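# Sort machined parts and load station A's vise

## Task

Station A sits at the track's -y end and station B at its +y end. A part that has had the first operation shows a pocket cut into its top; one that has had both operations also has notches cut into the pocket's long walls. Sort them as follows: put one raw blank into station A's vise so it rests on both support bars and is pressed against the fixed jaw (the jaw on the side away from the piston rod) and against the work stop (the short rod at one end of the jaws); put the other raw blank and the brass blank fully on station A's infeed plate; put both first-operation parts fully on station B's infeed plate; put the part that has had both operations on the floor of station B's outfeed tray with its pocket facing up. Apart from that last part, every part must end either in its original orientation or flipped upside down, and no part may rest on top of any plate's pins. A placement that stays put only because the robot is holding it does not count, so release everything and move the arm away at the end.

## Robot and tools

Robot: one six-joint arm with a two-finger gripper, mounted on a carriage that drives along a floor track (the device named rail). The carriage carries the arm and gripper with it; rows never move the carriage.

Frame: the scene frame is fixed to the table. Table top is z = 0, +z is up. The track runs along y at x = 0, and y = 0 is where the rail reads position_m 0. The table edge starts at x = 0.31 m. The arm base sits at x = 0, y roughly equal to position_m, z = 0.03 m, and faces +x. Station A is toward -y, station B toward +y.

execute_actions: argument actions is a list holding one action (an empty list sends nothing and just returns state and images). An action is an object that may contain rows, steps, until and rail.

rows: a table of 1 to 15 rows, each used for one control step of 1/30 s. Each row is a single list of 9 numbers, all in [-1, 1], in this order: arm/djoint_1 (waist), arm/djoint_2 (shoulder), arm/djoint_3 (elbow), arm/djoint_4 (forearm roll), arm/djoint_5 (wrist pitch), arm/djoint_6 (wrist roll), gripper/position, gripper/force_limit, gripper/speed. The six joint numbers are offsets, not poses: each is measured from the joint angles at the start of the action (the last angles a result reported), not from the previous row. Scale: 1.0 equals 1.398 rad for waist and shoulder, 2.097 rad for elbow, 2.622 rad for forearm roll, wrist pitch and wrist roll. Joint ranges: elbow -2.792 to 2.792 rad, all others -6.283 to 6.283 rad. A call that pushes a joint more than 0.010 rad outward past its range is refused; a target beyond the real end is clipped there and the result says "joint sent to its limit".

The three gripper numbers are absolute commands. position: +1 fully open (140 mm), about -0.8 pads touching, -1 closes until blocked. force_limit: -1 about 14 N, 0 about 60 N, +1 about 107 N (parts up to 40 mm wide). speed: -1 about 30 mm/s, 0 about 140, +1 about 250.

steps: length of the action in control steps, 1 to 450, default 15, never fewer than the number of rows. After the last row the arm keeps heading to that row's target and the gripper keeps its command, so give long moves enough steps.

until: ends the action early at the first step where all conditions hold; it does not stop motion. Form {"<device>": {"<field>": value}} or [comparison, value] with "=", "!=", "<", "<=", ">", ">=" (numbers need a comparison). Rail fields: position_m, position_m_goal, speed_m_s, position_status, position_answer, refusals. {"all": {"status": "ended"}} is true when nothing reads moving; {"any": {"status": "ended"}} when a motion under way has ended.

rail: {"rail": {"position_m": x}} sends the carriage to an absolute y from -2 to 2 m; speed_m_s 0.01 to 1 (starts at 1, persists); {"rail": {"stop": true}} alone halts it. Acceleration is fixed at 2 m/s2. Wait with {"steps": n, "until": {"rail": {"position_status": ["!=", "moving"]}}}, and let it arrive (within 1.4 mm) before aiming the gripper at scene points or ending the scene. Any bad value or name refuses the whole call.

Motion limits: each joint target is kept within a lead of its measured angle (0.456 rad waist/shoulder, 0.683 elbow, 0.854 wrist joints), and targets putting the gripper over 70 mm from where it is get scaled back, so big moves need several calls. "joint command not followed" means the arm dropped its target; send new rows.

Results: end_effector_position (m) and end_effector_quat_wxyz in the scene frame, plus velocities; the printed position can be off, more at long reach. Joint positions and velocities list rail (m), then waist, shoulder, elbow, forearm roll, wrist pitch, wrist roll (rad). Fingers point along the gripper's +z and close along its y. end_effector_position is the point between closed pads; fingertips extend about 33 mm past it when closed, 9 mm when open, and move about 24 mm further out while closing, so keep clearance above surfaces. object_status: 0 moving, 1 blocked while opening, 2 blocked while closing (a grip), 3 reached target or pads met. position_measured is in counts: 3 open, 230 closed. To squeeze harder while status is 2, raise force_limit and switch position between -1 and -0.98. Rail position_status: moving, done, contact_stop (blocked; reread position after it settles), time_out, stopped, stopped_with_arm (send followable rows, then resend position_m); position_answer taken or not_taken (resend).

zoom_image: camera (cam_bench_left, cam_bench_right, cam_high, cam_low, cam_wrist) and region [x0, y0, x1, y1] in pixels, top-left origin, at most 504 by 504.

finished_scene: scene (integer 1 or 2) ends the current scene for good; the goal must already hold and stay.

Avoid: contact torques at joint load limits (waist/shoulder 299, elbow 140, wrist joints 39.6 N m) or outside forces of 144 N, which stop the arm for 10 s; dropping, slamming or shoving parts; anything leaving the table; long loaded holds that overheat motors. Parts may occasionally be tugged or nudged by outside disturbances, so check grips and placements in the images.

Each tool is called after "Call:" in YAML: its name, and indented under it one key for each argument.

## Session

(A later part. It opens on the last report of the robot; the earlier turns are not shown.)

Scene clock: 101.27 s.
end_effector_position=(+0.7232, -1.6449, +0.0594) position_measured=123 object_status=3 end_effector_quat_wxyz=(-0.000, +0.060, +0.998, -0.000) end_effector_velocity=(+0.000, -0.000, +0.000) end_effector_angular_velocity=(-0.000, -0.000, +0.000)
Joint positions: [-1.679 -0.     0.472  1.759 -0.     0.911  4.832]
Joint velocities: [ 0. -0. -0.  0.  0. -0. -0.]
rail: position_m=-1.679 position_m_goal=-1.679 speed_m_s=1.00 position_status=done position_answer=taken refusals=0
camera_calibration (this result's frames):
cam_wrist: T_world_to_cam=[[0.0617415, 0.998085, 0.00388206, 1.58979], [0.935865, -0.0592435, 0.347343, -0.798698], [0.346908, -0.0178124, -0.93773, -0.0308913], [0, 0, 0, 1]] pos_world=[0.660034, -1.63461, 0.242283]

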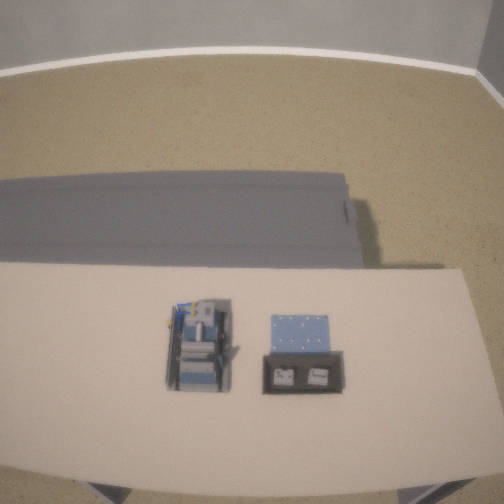

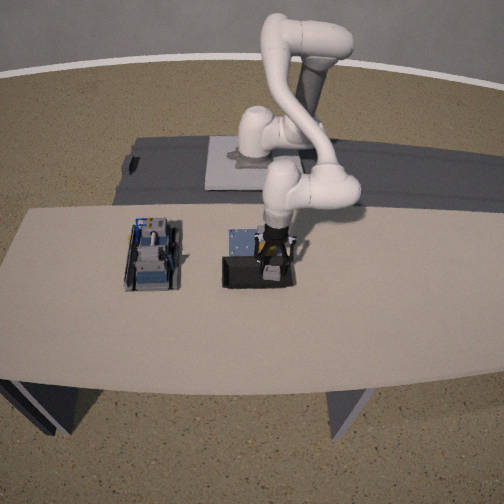

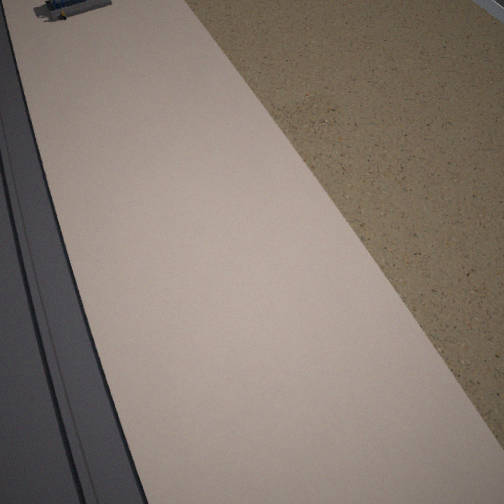

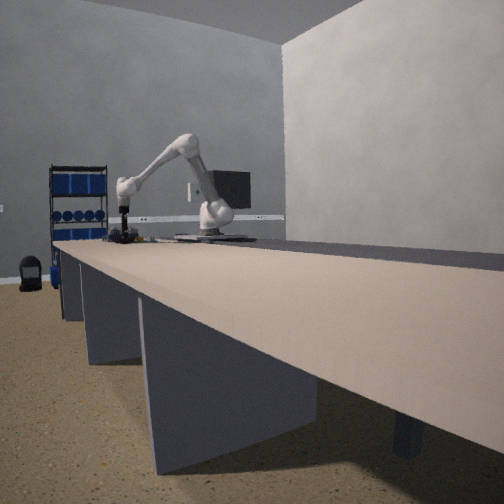

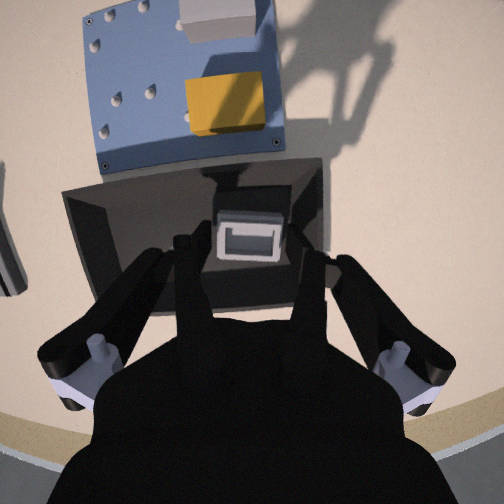

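Call:
execute_actions:
  actions:
    - {"rows":[[0,0.004,0.0017,0,-0.0035,0,0.05,0,0],[0,0.0084,0.0033,0,-0.0071,0,0.05,0,0]],"steps":15}

Call:
execute_actions:
  actions:
    - {"rows":[[0,0,0,0,0,0,-1,0.3,-0.5]],"steps":15}

Scene clock: 107.27 s.
end_effector_position=(+0.7232, -1.6449, +0.0479) position_measured=123 object_status=3 end_effector_quat_wxyz=(-0.000, +0.060, +0.998, -0.000) end_effector_velocity=(-0.000, -0.000, -0.000) end_effector_angular_velocity=(-0.000, +0.000, +0.000)
Joint positions: [-1.679 -0.     0.484  1.766 -0.     0.893  4.832]
Joint velocities: [ 0. -0.  0.  0. -0. -0. -0.]
rail: position_m=-1.679 position_m_goal=-1.679 speed_m_s=1.00 position_status=done position_answer=taken refusals=0
camera_calibration (this result's frames):
cam_wrist: T_world_to_cam=[[0.0617812, 0.998082, 0.00388954, 1.58983], [0.935852, -0.0592828, 0.347372, -0.794777], [0.346936, -0.017821, -0.937719, -0.041695], [0, 0, 0, 1]] pos_world=[0.660037, -1.63464, 0.230801]

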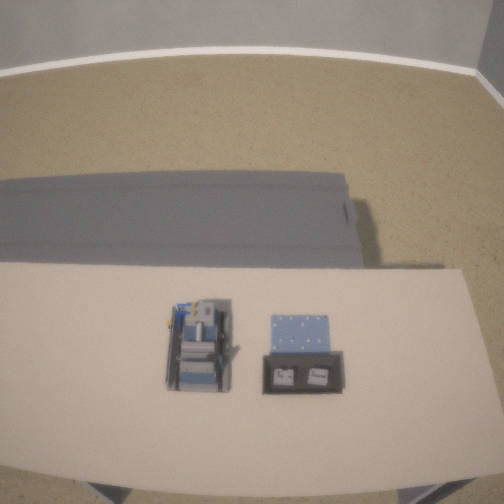

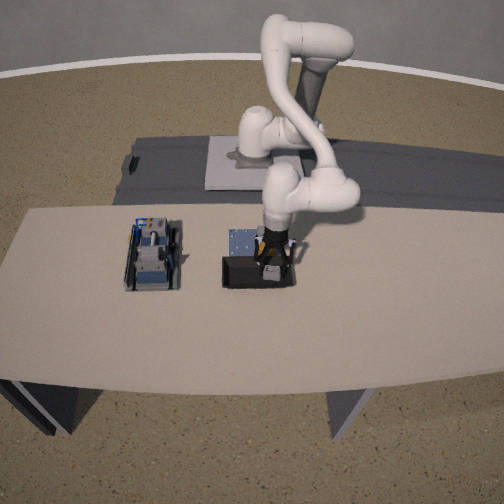

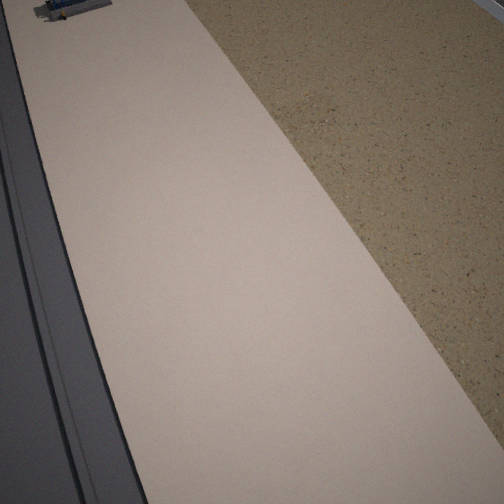

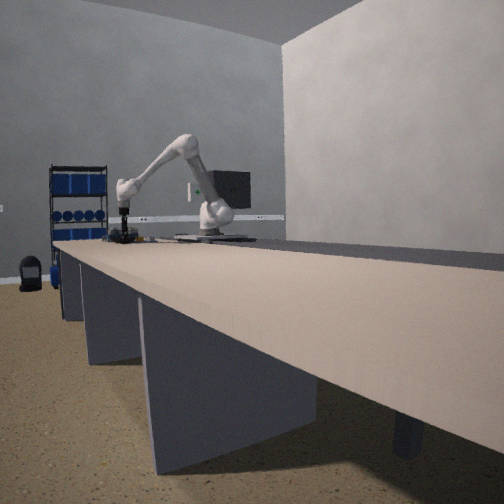

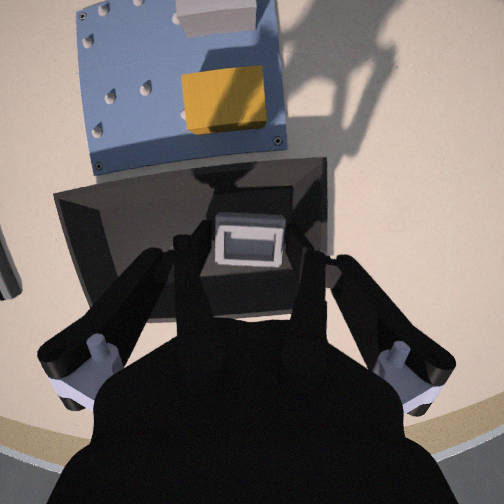

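Scene clock: 107.77 s.
end_effector_position=(+0.7232, -1.6449, +0.0480) position_measured=144 object_status=0 end_effector_quat_wxyz=(-0.000, +0.060, +0.998, -0.000) end_effector_velocity=(+0.000, +0.000, +0.000) end_effector_angular_velocity=(+0.000, -0.000, -0.000)
Joint positions: [-1.679 -0.     0.484  1.766 -0.     0.893  4.832]
Joint velocities: [ 0.  0. -0. -0.  0. -0.  0.]
rail: position_m=-1.679 position_m_goal=-1.679 speed_m_s=1.00 position_status=done position_answer=taken refusals=0
camera_calibration (this result's frames):
cam_wrist: T_world_to_cam=[[0.0617559, 0.998084, 0.00386258, 1.58986], [0.935832, -0.0592486, 0.347431, -0.794733], [0.346994, -0.0178412, -0.937698, -0.0417338], [0, 0, 0, 1]] pos_world=[0.660034, -1.63464, 0.23084]

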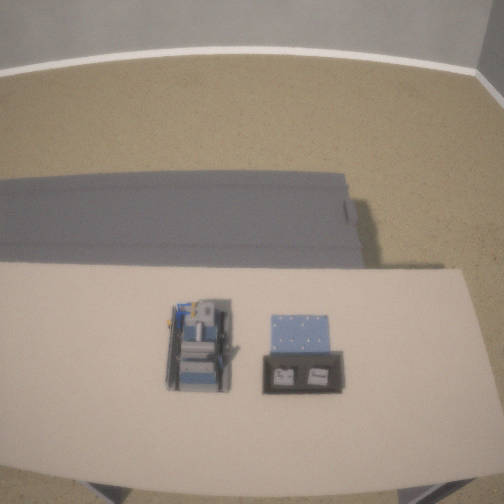

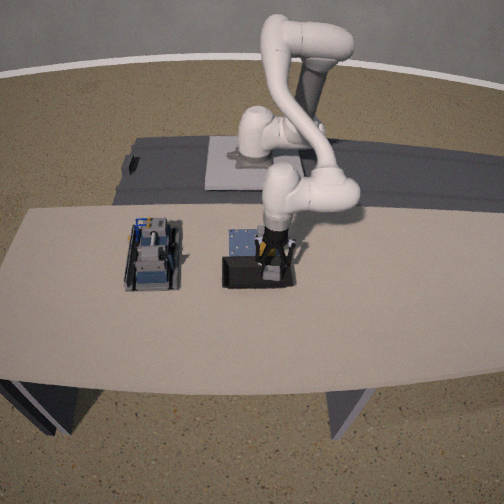

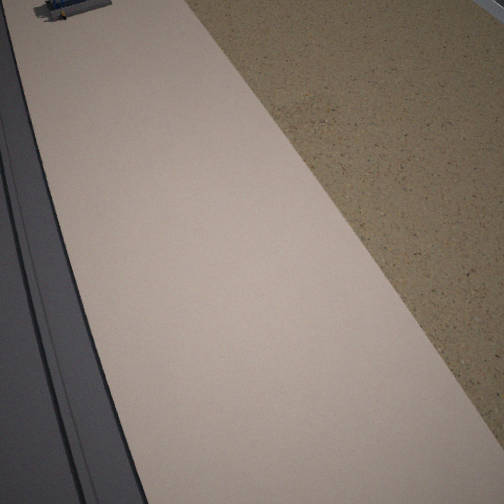

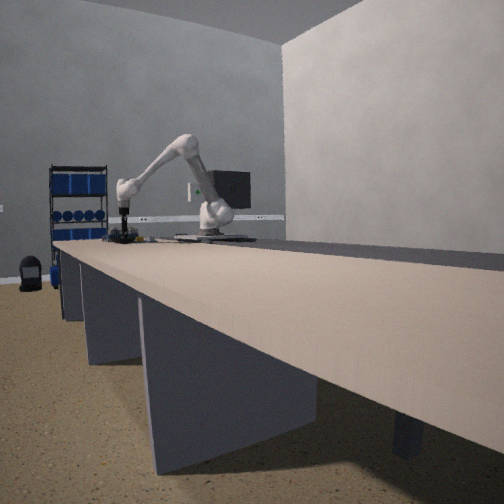

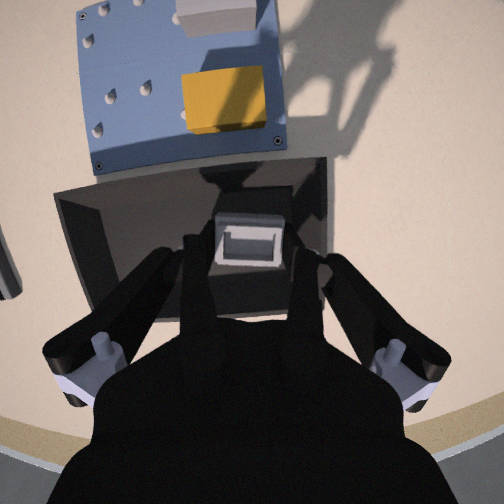

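Lift to z .12, then travel.

Call:
execute_actions:
  actions:
    - {"rows":[[0,-0.0084,-0.0033,0,0.0071,0,-1,0.3,-0.5],[0,-0.0156,-0.006,0,0.013,0,-1,0.3,-0.5],[0,-0.0226,-0.009,0,0.0192,0,-1,0.3,-0.5],[0,-0.0296,-0.0123,0,0.0255,0,-1,0.3,-0.5],[0,-0.0366,-0.0158,0,0.0321,0,-1,0.3,-0.5],[0,-0.0426,-0.0193,0,0.0381,0,-1,0.3,-0.5],[0,-0.0486,-0.0233,0,0.0445,0,-1,0.3,-0.5]],"steps":24}

Call:
execute_actions:
  actions:
    - {"rows":[[0,-0.03,0.0,0,0.016,-0.006,-1,0.3,-0.5],[0,-0.06,0.015,0,0.02,-0.012,-1,0.3,-0.5],[0,-0.09,0.035,0,0.02,-0.018,-1,0.3,-0.5],[0,-0.12,0.055,0,0.02,-0.024,-1,0.3,-0.5],[0,-0.15,0.074,0,0.0206,-0.03,-1,0.3,-0.5],[0,-0.1777,0.0924,0,0.0207,-0.035,-1,0.3,-0.5]],"rail":{"position_m":1.985},"steps":200,"until":{"rail":{"position_status":["!=","moving"]}}}

Scene clock: 113.90 s.
end_effector_position=(+0.7232, -1.6449, +0.1193) position_measured=144 object_status=2 end_effector_quat_wxyz=(-0.000, +0.060, +0.998, -0.000) end_effector_velocity=(-0.000, -0.000, +0.000) end_effector_angular_velocity=(-0.000, +0.000, +0.000)
Joint positions: [-1.679 -0.     0.416  1.717 -0.     1.009  4.832]
Joint velocities: [ 0. -0.  0.  0. -0.  0. -0.]
rail: position_m=-1.679 position_m_goal=-1.679 speed_m_s=1.00 position_status=done position_answer=taken refusals=0
camera_calibration (this result's frames):
cam_wrist: T_world_to_cam=[[0.0617975, 0.998081, 0.00383819, 1.58956], [0.935806, -0.059278, 0.347495, -0.819573], [0.347056, -0.0178825, -0.937674, 0.02506], [0, 0, 0, 1]] pos_world=[0.660034, -1.63464, 0.302195]

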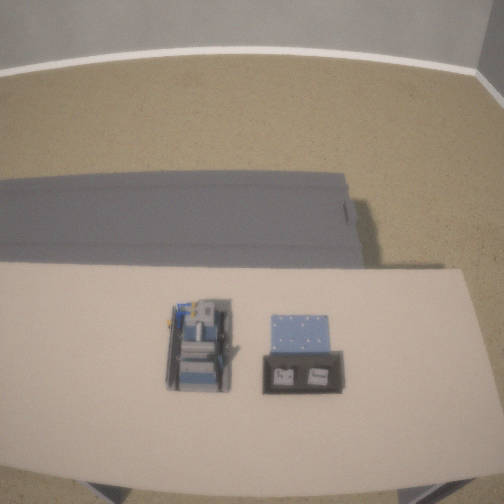

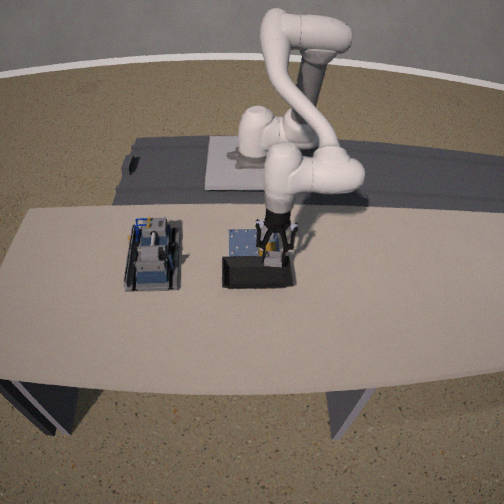

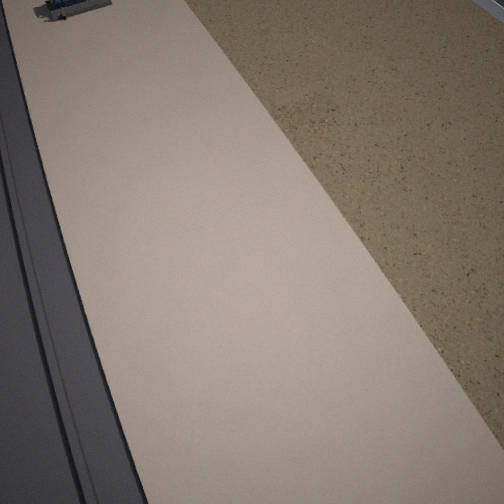

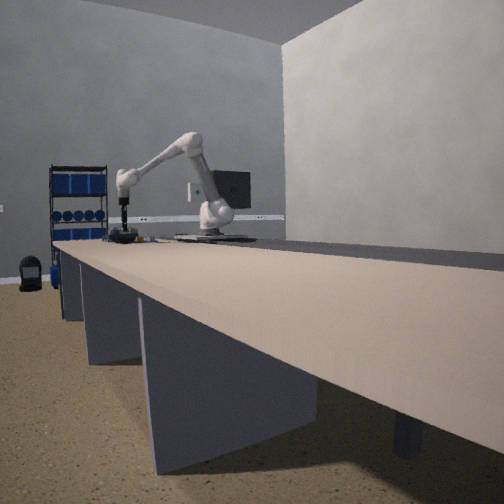

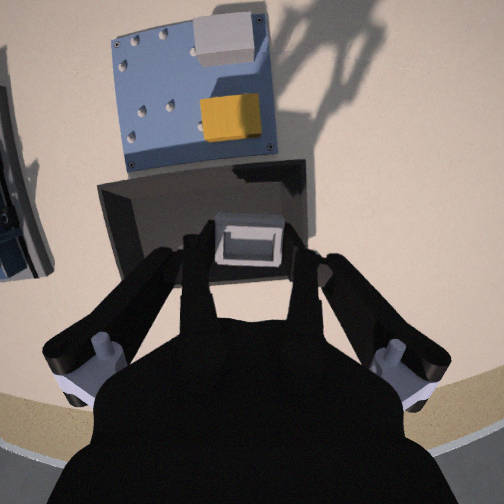

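Scene clock: 118.07 s.
end_effector_position=(+0.5917, +2.0203, +0.1898) position_measured=144 object_status=2 end_effector_quat_wxyz=(-0.000, +0.014, +1.000, -0.000) end_effector_velocity=(+0.000, +0.015, +0.000) end_effector_angular_velocity=(-0.000, +0.000, -0.000)
Joint positions: [ 1.986 -0.     0.167  1.911 -0.     1.064  4.74 ]
Joint velocities: [ 0.015  0.     0.    -0.    -0.     0.     0.   ]
rail: position_m=1.986 position_m_goal=1.985 speed_m_s=1.00 position_status=done position_answer=taken refusals=0
camera_calibration (this result's frames):
cam_wrist: T_world_to_cam=[[-0.0298921, 0.999546, 0.00386741, -2.00945], [0.937179, 0.0266812, 0.347827, -0.678292], [0.347566, 0.0140217, -0.937551, 0.137497], [0, 0, 0, 1]] pos_world=[0.527825, 2.02471, 0.37261]

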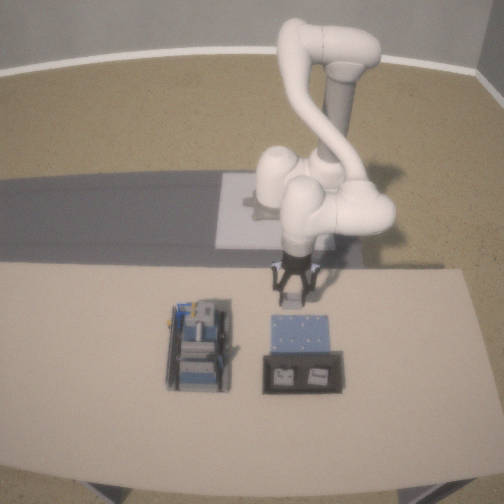

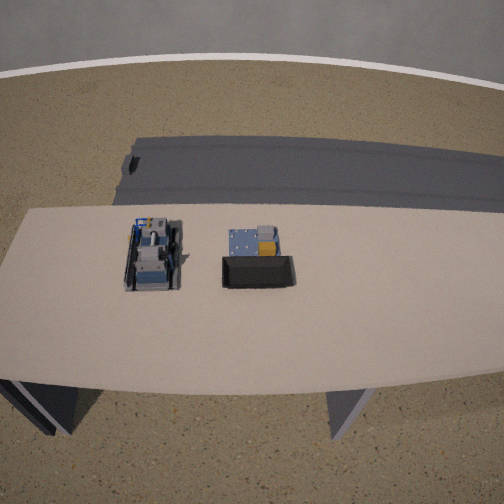

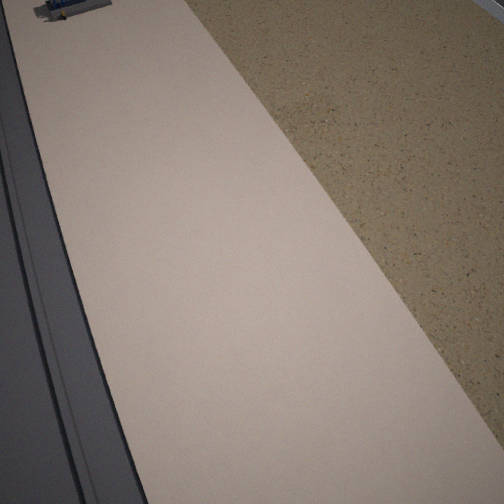

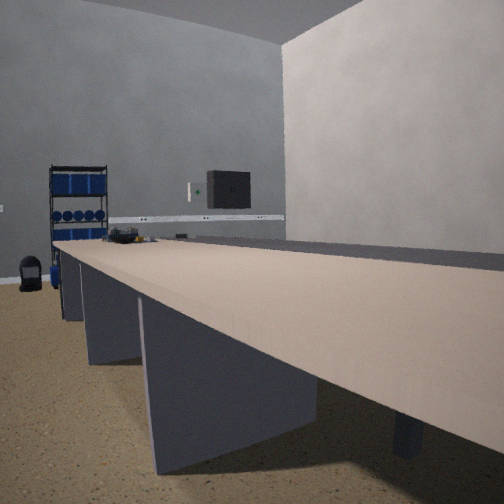

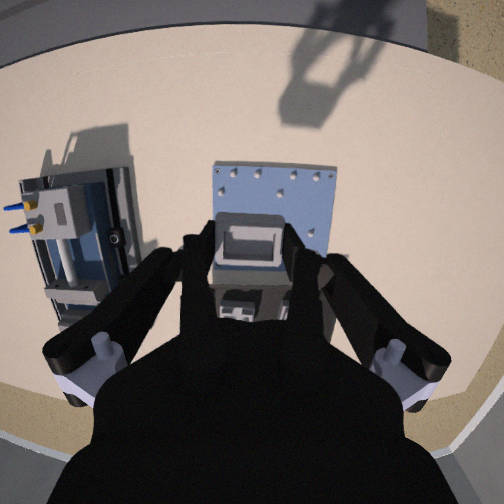

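Call:
execute_actions:
  actions:
    - {"rows":[[0,0.016,0.0105,0,-0.017,0,-1,0.3,-0.5],[0,0.032,0.021,0,-0.034,0,-1,0.3,-0.5],[0,0.0474,0.0315,0,-0.0506,0,-1,0.3,-0.5]],"rail":{"position_m":1.988},"steps":25}

Call:
zoom_image:
  camera: "cam_wrist"
  region: [170, 140, 370, 290]

Scene clock: 125.73 s.
end_effector_position=(+0.5920, +2.0224, +0.1195) position_measured=144 object_status=2 end_effector_quat_wxyz=(+0.000, +0.014, +1.000, -0.000) end_effector_velocity=(-0.000, +0.000, -0.000) end_effector_angular_velocity=(+0.000, +0.000, +0.000)
Joint positions: [ 1.988 -0.     0.233  1.977 -0.     0.931  4.74 ]
Joint velocities: [ 0.  0. -0.  0.  0. -0. -0.]
rail: position_m=1.988 position_m_goal=1.988 speed_m_s=1.00 position_status=done position_answer=taken refusals=0
camera_calibration (this result's frames):
cam_wrist: T_world_to_cam=[[-0.0299362, 0.999544, 0.00388916, -2.01123], [0.937067, 0.0267104, 0.348128, -0.654184], [0.347865, 0.014066, -0.937439, 0.0712145], [0, 0, 0, 1]] pos_world=[0.528033, 2.02679, 0.302321]

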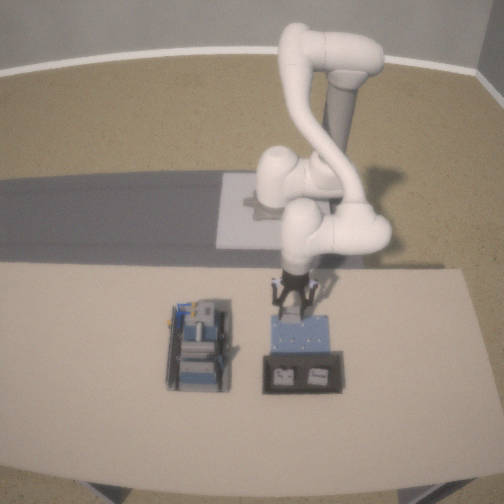

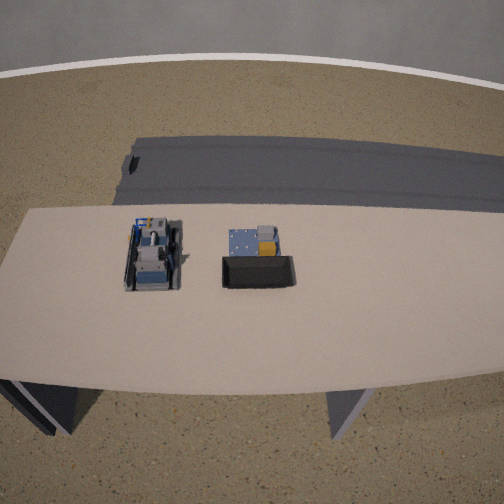

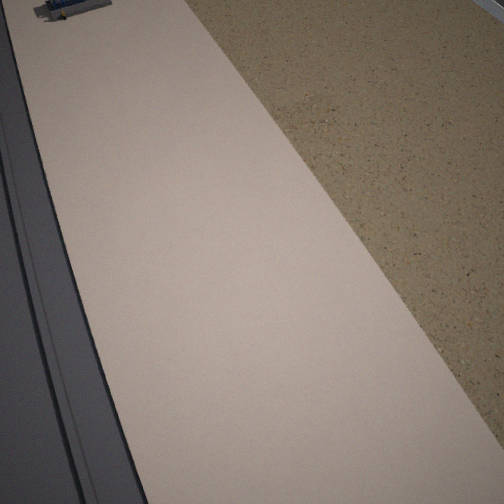

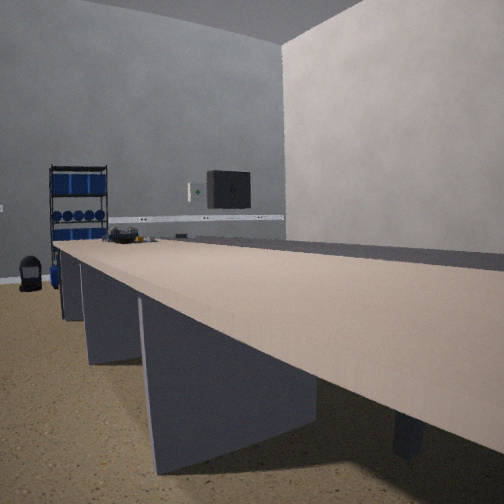

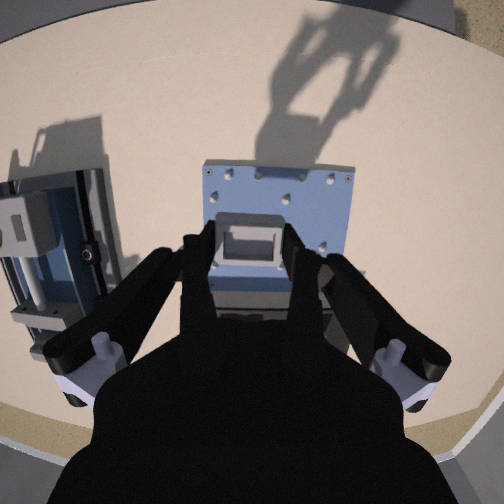

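Region (170, 140, 370, 290) of cam_wrist's 504x504 image, scaled by 2.520, with more detail than that image has; it fills the top 378 rows of this view, and the rest is white.

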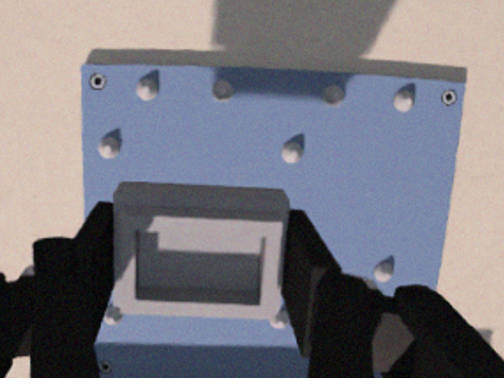

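Call:
execute_actions:
  actions:
    - {"rows":[[0,0.011,0.0057,0,-0.0104,0,-1,0.3,-0.5],[0,0.022,0.011,0,-0.0206,0,-1,0.3,-0.5],[0,0.034,0.016,0,-0.0308,0,-1,0.3,-0.5],[0,0.0455,0.0204,0,-0.0405,0,-1,0.3,-0.5]],"steps":25}

Call:
zoom_image:
  camera: "cam_bench_left"
  region: [250, 280, 360, 400]

Scene clock: 129.10 s.
end_effector_position=(+0.5920, +2.0224, +0.0634) position_measured=144 object_status=2 end_effector_quat_wxyz=(-0.000, +0.014, +1.000, -0.000) end_effector_velocity=(+0.000, -0.000, +0.000) end_effector_angular_velocity=(-0.000, -0.000, +0.000)
Joint positions: [ 1.988 -0.     0.297  2.02  -0.     0.825  4.74 ]
Joint velocities: [ 0.  0. -0.  0.  0. -0.  0.]
rail: position_m=1.988 position_m_goal=1.988 speed_m_s=1.00 position_status=done position_answer=taken refusals=0
camera_calibration (this result's frames):
cam_wrist: T_world_to_cam=[[-0.0299849, 0.999543, 0.00390899, -2.01098], [0.937132, 0.0267519, 0.347948, -0.634813], [0.347685, 0.0140964, -0.937506, 0.0186897], [0, 0, 0, 1]] pos_world=[0.528106, 2.02678, 0.246265]

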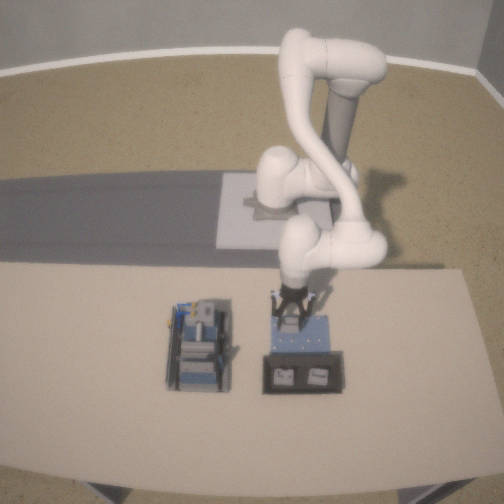

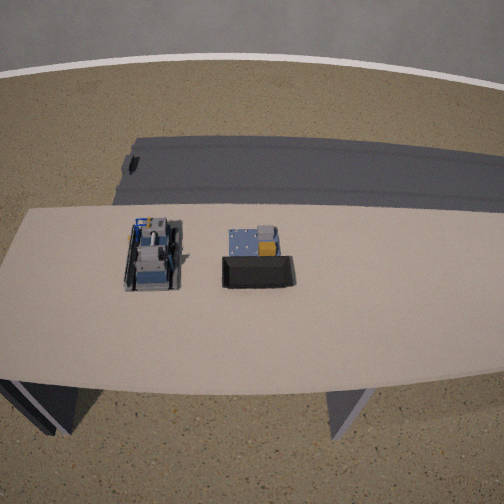

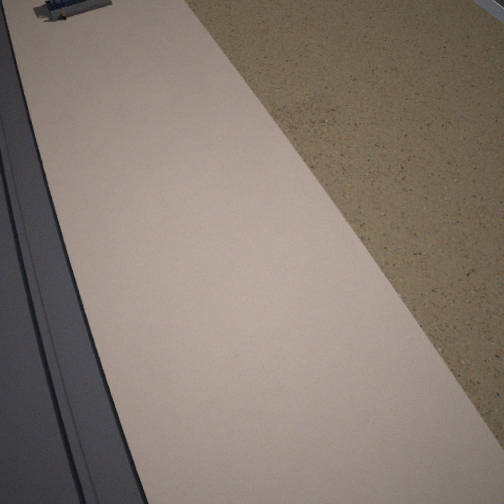

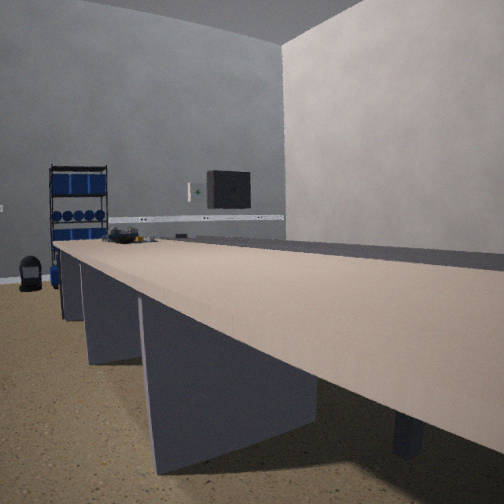

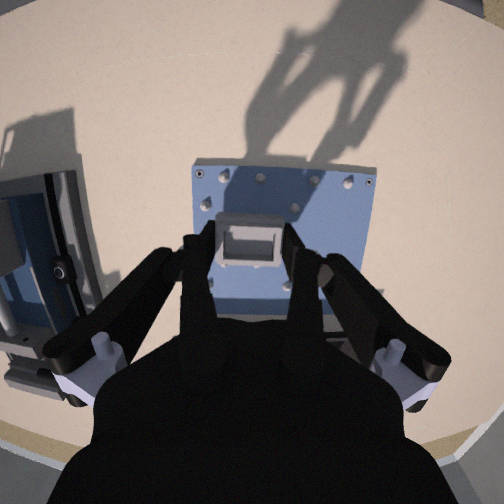

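Region (250, 280, 360, 400) of cam_bench_left's 504x504 image, scaled by 4.200, with more detail than that image has; it fills the left 462 columns of this view, and the rest is white.

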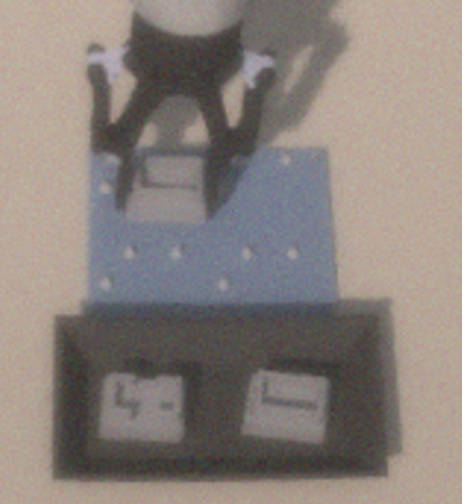

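Call:
zoom_image:
  camera: "cam_wrist"
  region: [170, 165, 330, 285]

Call:
execute_actions:
  actions:
    - {"rows":[[0,0.001,0.0004,0,-0.0009,0,-0.98,-0.5,-0.5],[0,0.002,0.0008,0,-0.0018,0,-0.98,-0.5,-0.5],[0,0.003,0.0012,0,-0.0026,0,-0.98,-0.5,-0.5],[0,0.0043,0.0016,0,-0.0036,0,-0.98,-0.5,-0.5]],"steps":15}

Call:
zoom_image:
  camera: "cam_wrist"
  region: [170, 165, 330, 285]

Region (170, 165, 330, 285) of cam_wrist's 504x504 image, scaled by 3.150, with more detail than that image has; it fills the top 378 rows of this view, and the rest is white.

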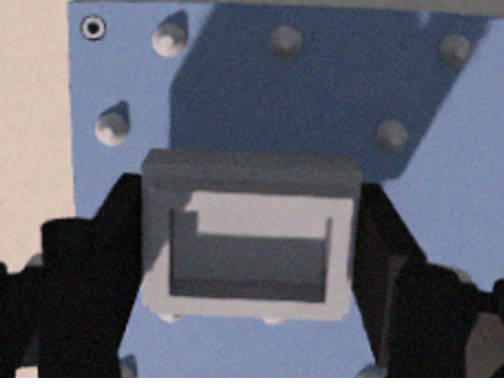

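Scene clock: 133.17 s.
end_effector_position=(+0.5921, +2.0224, +0.0585) position_measured=144 object_status=2 end_effector_quat_wxyz=(+0.000, +0.014, +1.000, -0.000) end_effector_velocity=(-0.000, +0.000, -0.000) end_effector_angular_velocity=(+0.000, +0.000, +0.000)
Joint positions: [ 1.988 -0.     0.303  2.023 -0.     0.815  4.74 ]
Joint velocities: [ 0. -0.  0.  0. -0. -0.  0.]
rail: position_m=1.988 position_m_goal=1.988 speed_m_s=1.00 position_status=done position_answer=taken refusals=0
camera_calibration (this result's frames):
cam_wrist: T_world_to_cam=[[-0.0299633, 0.999543, 0.00393522, -2.01098], [0.937095, 0.026721, 0.34805, -0.633045], [0.347786, 0.0141164, -0.937468, 0.013978], [0, 0, 0, 1]] pos_world=[0.528107, 2.02678, 0.241349]

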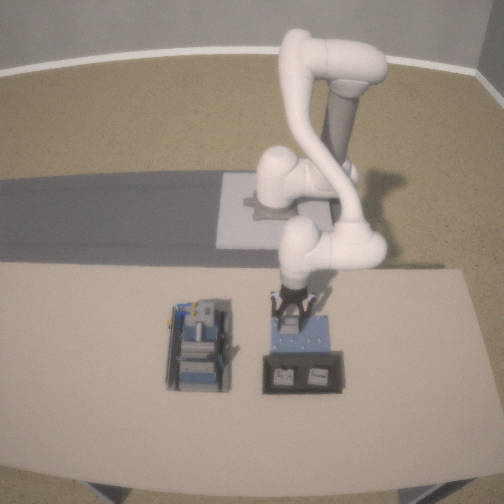

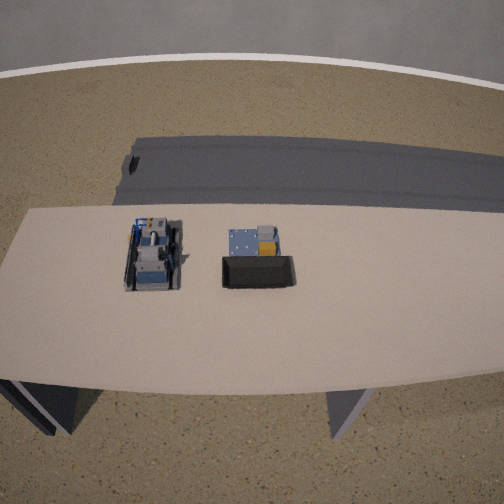

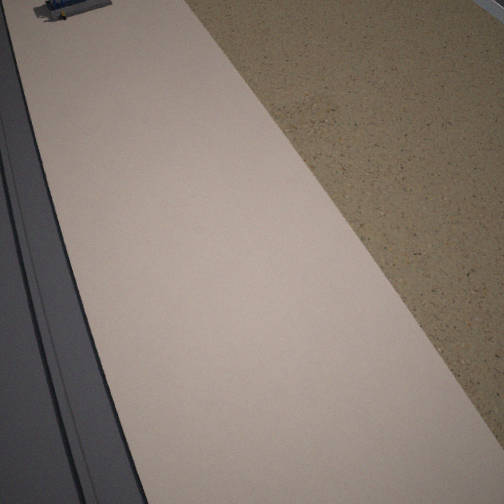

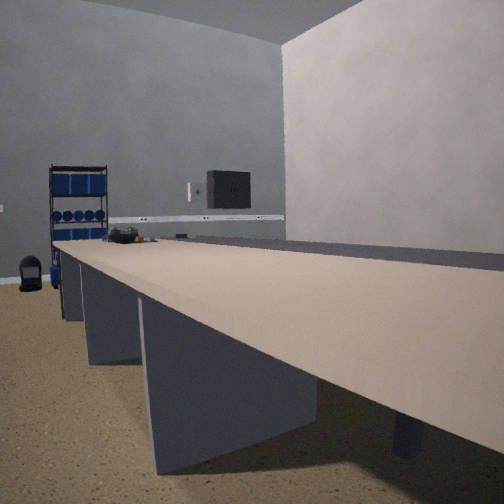

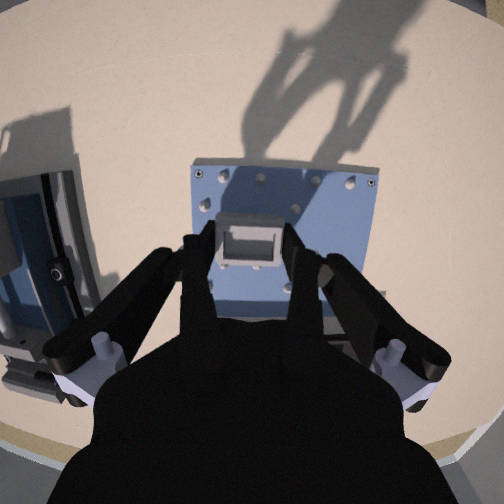

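Region (170, 165, 330, 285) of cam_wrist's 504x504 image, scaled by 3.150, with more detail than that image has; it fills the top 378 rows of this view, and the rest is white.

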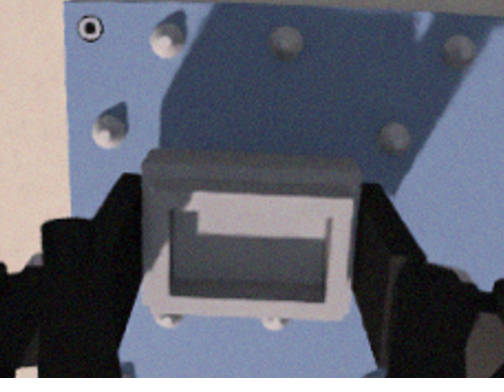

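Not touching yet; 3 mm more.

Call:
execute_actions:
  actions:
    - {"rows":[[0,0.0013,0.0005,0,-0.0011,0,-0.98,-0.5,-0.5],[0,0.0026,0.001,0,-0.0022,0,-0.98,-0.5,-0.5]],"steps":12}

Call:
zoom_image:
  camera: "cam_wrist"
  region: [170, 165, 330, 285]

Scene clock: 135.53 s.
end_effector_position=(+0.5920, +2.0224, +0.0555) position_measured=144 object_status=2 end_effector_quat_wxyz=(+0.000, +0.014, +1.000, -0.000) end_effector_velocity=(+0.000, +0.000, +0.000) end_effector_angular_velocity=(-0.000, -0.000, -0.000)
Joint positions: [ 1.988 -0.     0.307  2.025 -0.     0.81   4.74 ]
Joint velocities: [ 0.  0. -0.  0. -0. -0.  0.]
rail: position_m=1.988 position_m_goal=1.988 speed_m_s=1.00 position_status=done position_answer=taken refusals=0
camera_calibration (this result's frames):
cam_wrist: T_world_to_cam=[[-0.0299902, 0.999543, 0.00390945, -2.01094], [0.937084, 0.0267548, 0.348078, -0.632025], [0.347814, 0.0141024, -0.937457, 0.0111846], [0, 0, 0, 1]] pos_world=[0.528062, 2.02677, 0.238341]

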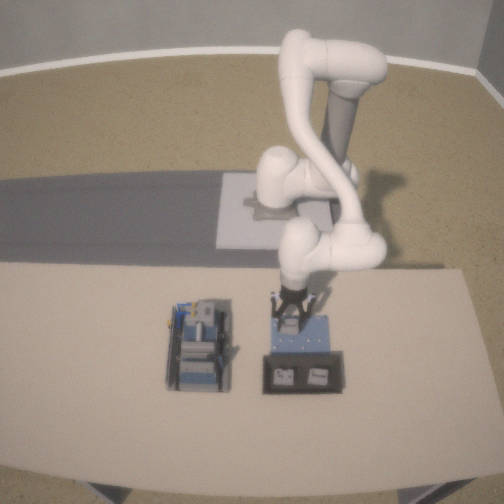

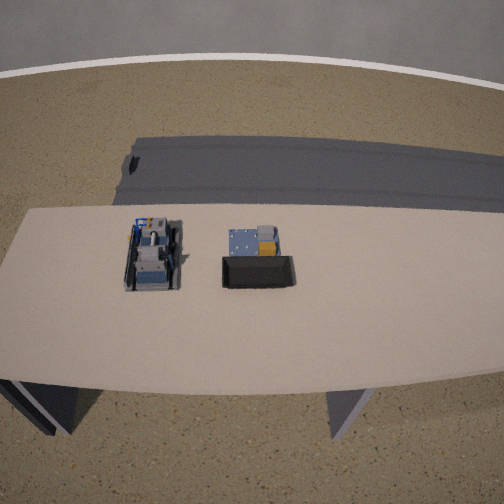

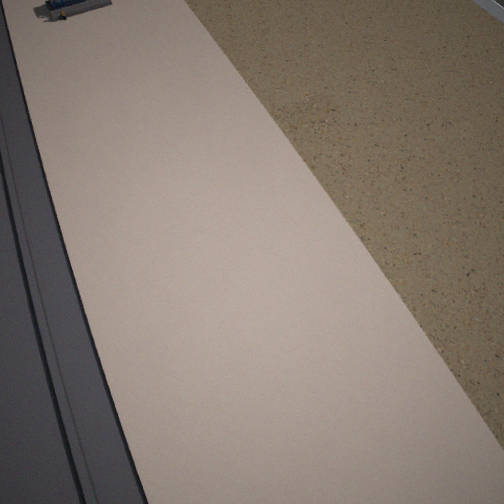

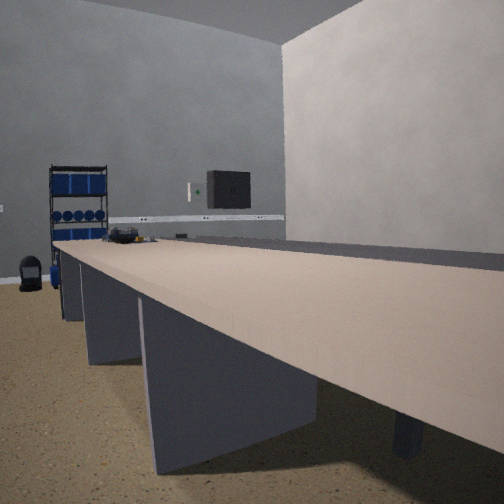

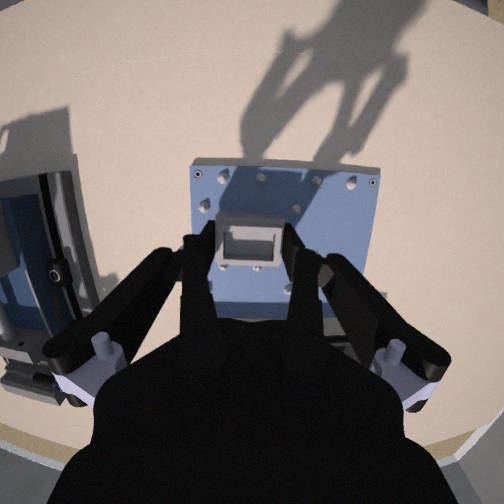

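Region (170, 165, 330, 285) of cam_wrist's 504x504 image, scaled by 3.150, with more detail than that image has; it fills the top 378 rows of this view, and the rest is white.

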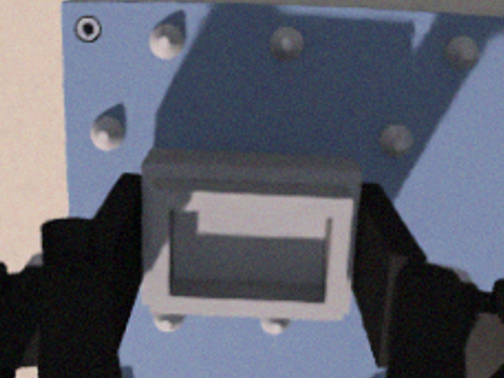

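Call:
execute_actions:
  actions:
    - {"rows":[[0,0.0009,0.0003,0,-0.0007,0,-0.98,-0.5,-0.5],[0,0.0018,0.0007,0,-0.0015,0,-0.98,-0.5,-0.5],[0,0.0018,0.0007,0,-0.0015,0,-0.98,-0.5,-0.5],[0,0.0018,0.0007,0,-0.0015,0,-0.98,-0.5,-0.5],[0,0.0018,0.0007,0,-0.0015,0,-0.98,-0.5,-0.5],[0,0.0018,0.0007,0,-0.0015,0,-0.98,-0.5,-0.5],[0,0.0018,0.0007,0,-0.0015,0,-0.98,-0.5,-0.5],[0,0.0018,0.0007,0,-0.0015,0,-0.98,-0.5,-0.5],[0,0.0018,0.0007,0,-0.0015,0,0.05,-0.5,-0.3]],"steps":22}

Call:
zoom_image:
  camera: "cam_wrist"
  region: [170, 165, 330, 285]

Scene clock: 140.43 s.
end_effector_position=(+0.5919, +2.0224, +0.0534) position_measured=123 object_status=3 end_effector_quat_wxyz=(+0.000, +0.014, +1.000, -0.000) end_effector_velocity=(-0.000, +0.000, -0.000) end_effector_angular_velocity=(+0.000, +0.000, -0.000)
Joint positions: [ 1.988 -0.     0.309  2.027 -0.     0.806  4.74 ]
Joint velocities: [ 0. -0.  0.  0.  0. -0.  0.]
rail: position_m=1.988 position_m_goal=1.988 speed_m_s=1.00 position_status=done position_answer=taken refusals=0
camera_calibration (this result's frames):
cam_wrist: T_world_to_cam=[[-0.0299628, 0.999543, 0.00394168, -2.01096], [0.937097, 0.0267184, 0.348044, -0.631175], [0.34778, 0.0141221, -0.93747, 0.00924266], [0, 0, 0, 1]] pos_world=[0.528004, 2.02678, 0.236268]

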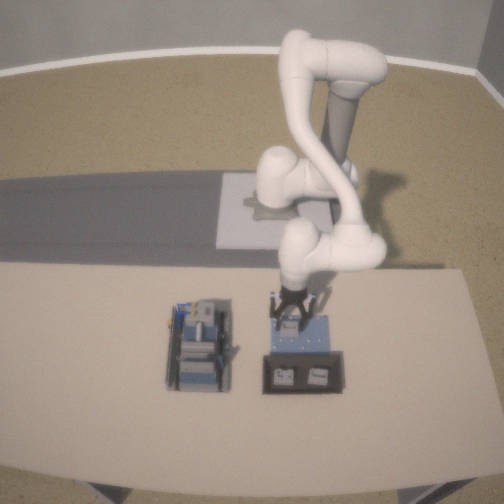

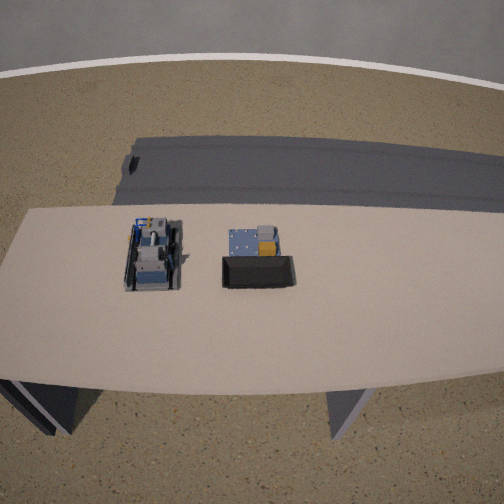

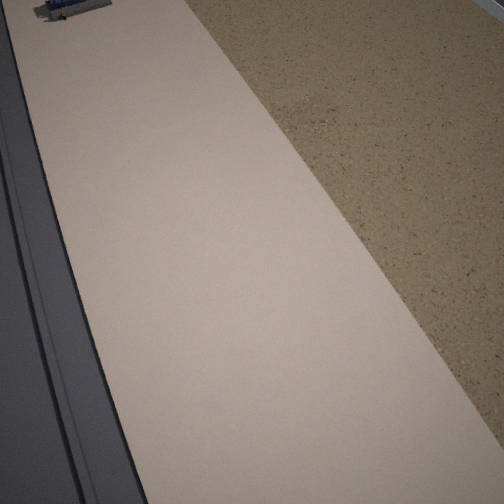

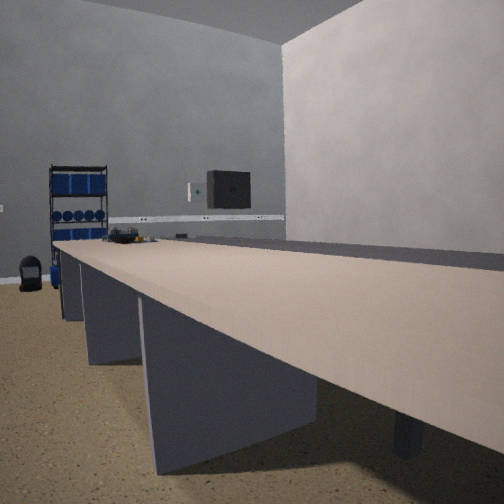

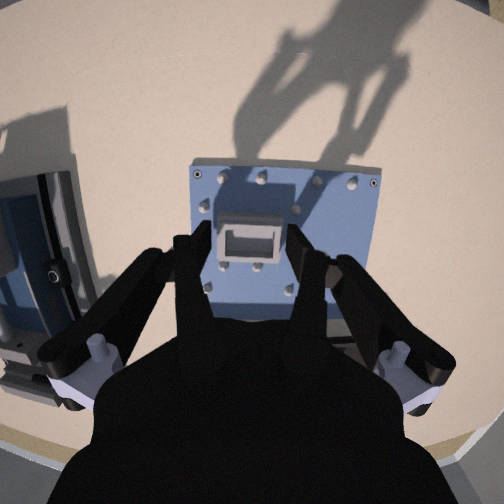

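Region (170, 165, 330, 285) of cam_wrist's 504x504 image, scaled by 3.150, with more detail than that image has; it fills the top 378 rows of this view, and the rest is white.

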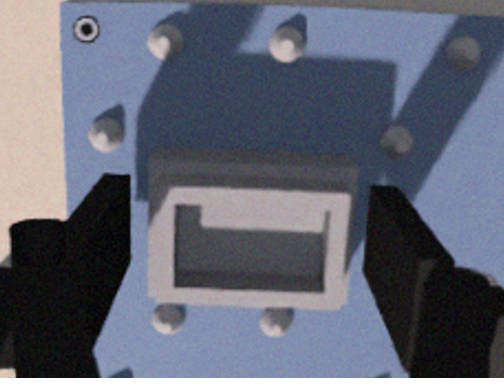

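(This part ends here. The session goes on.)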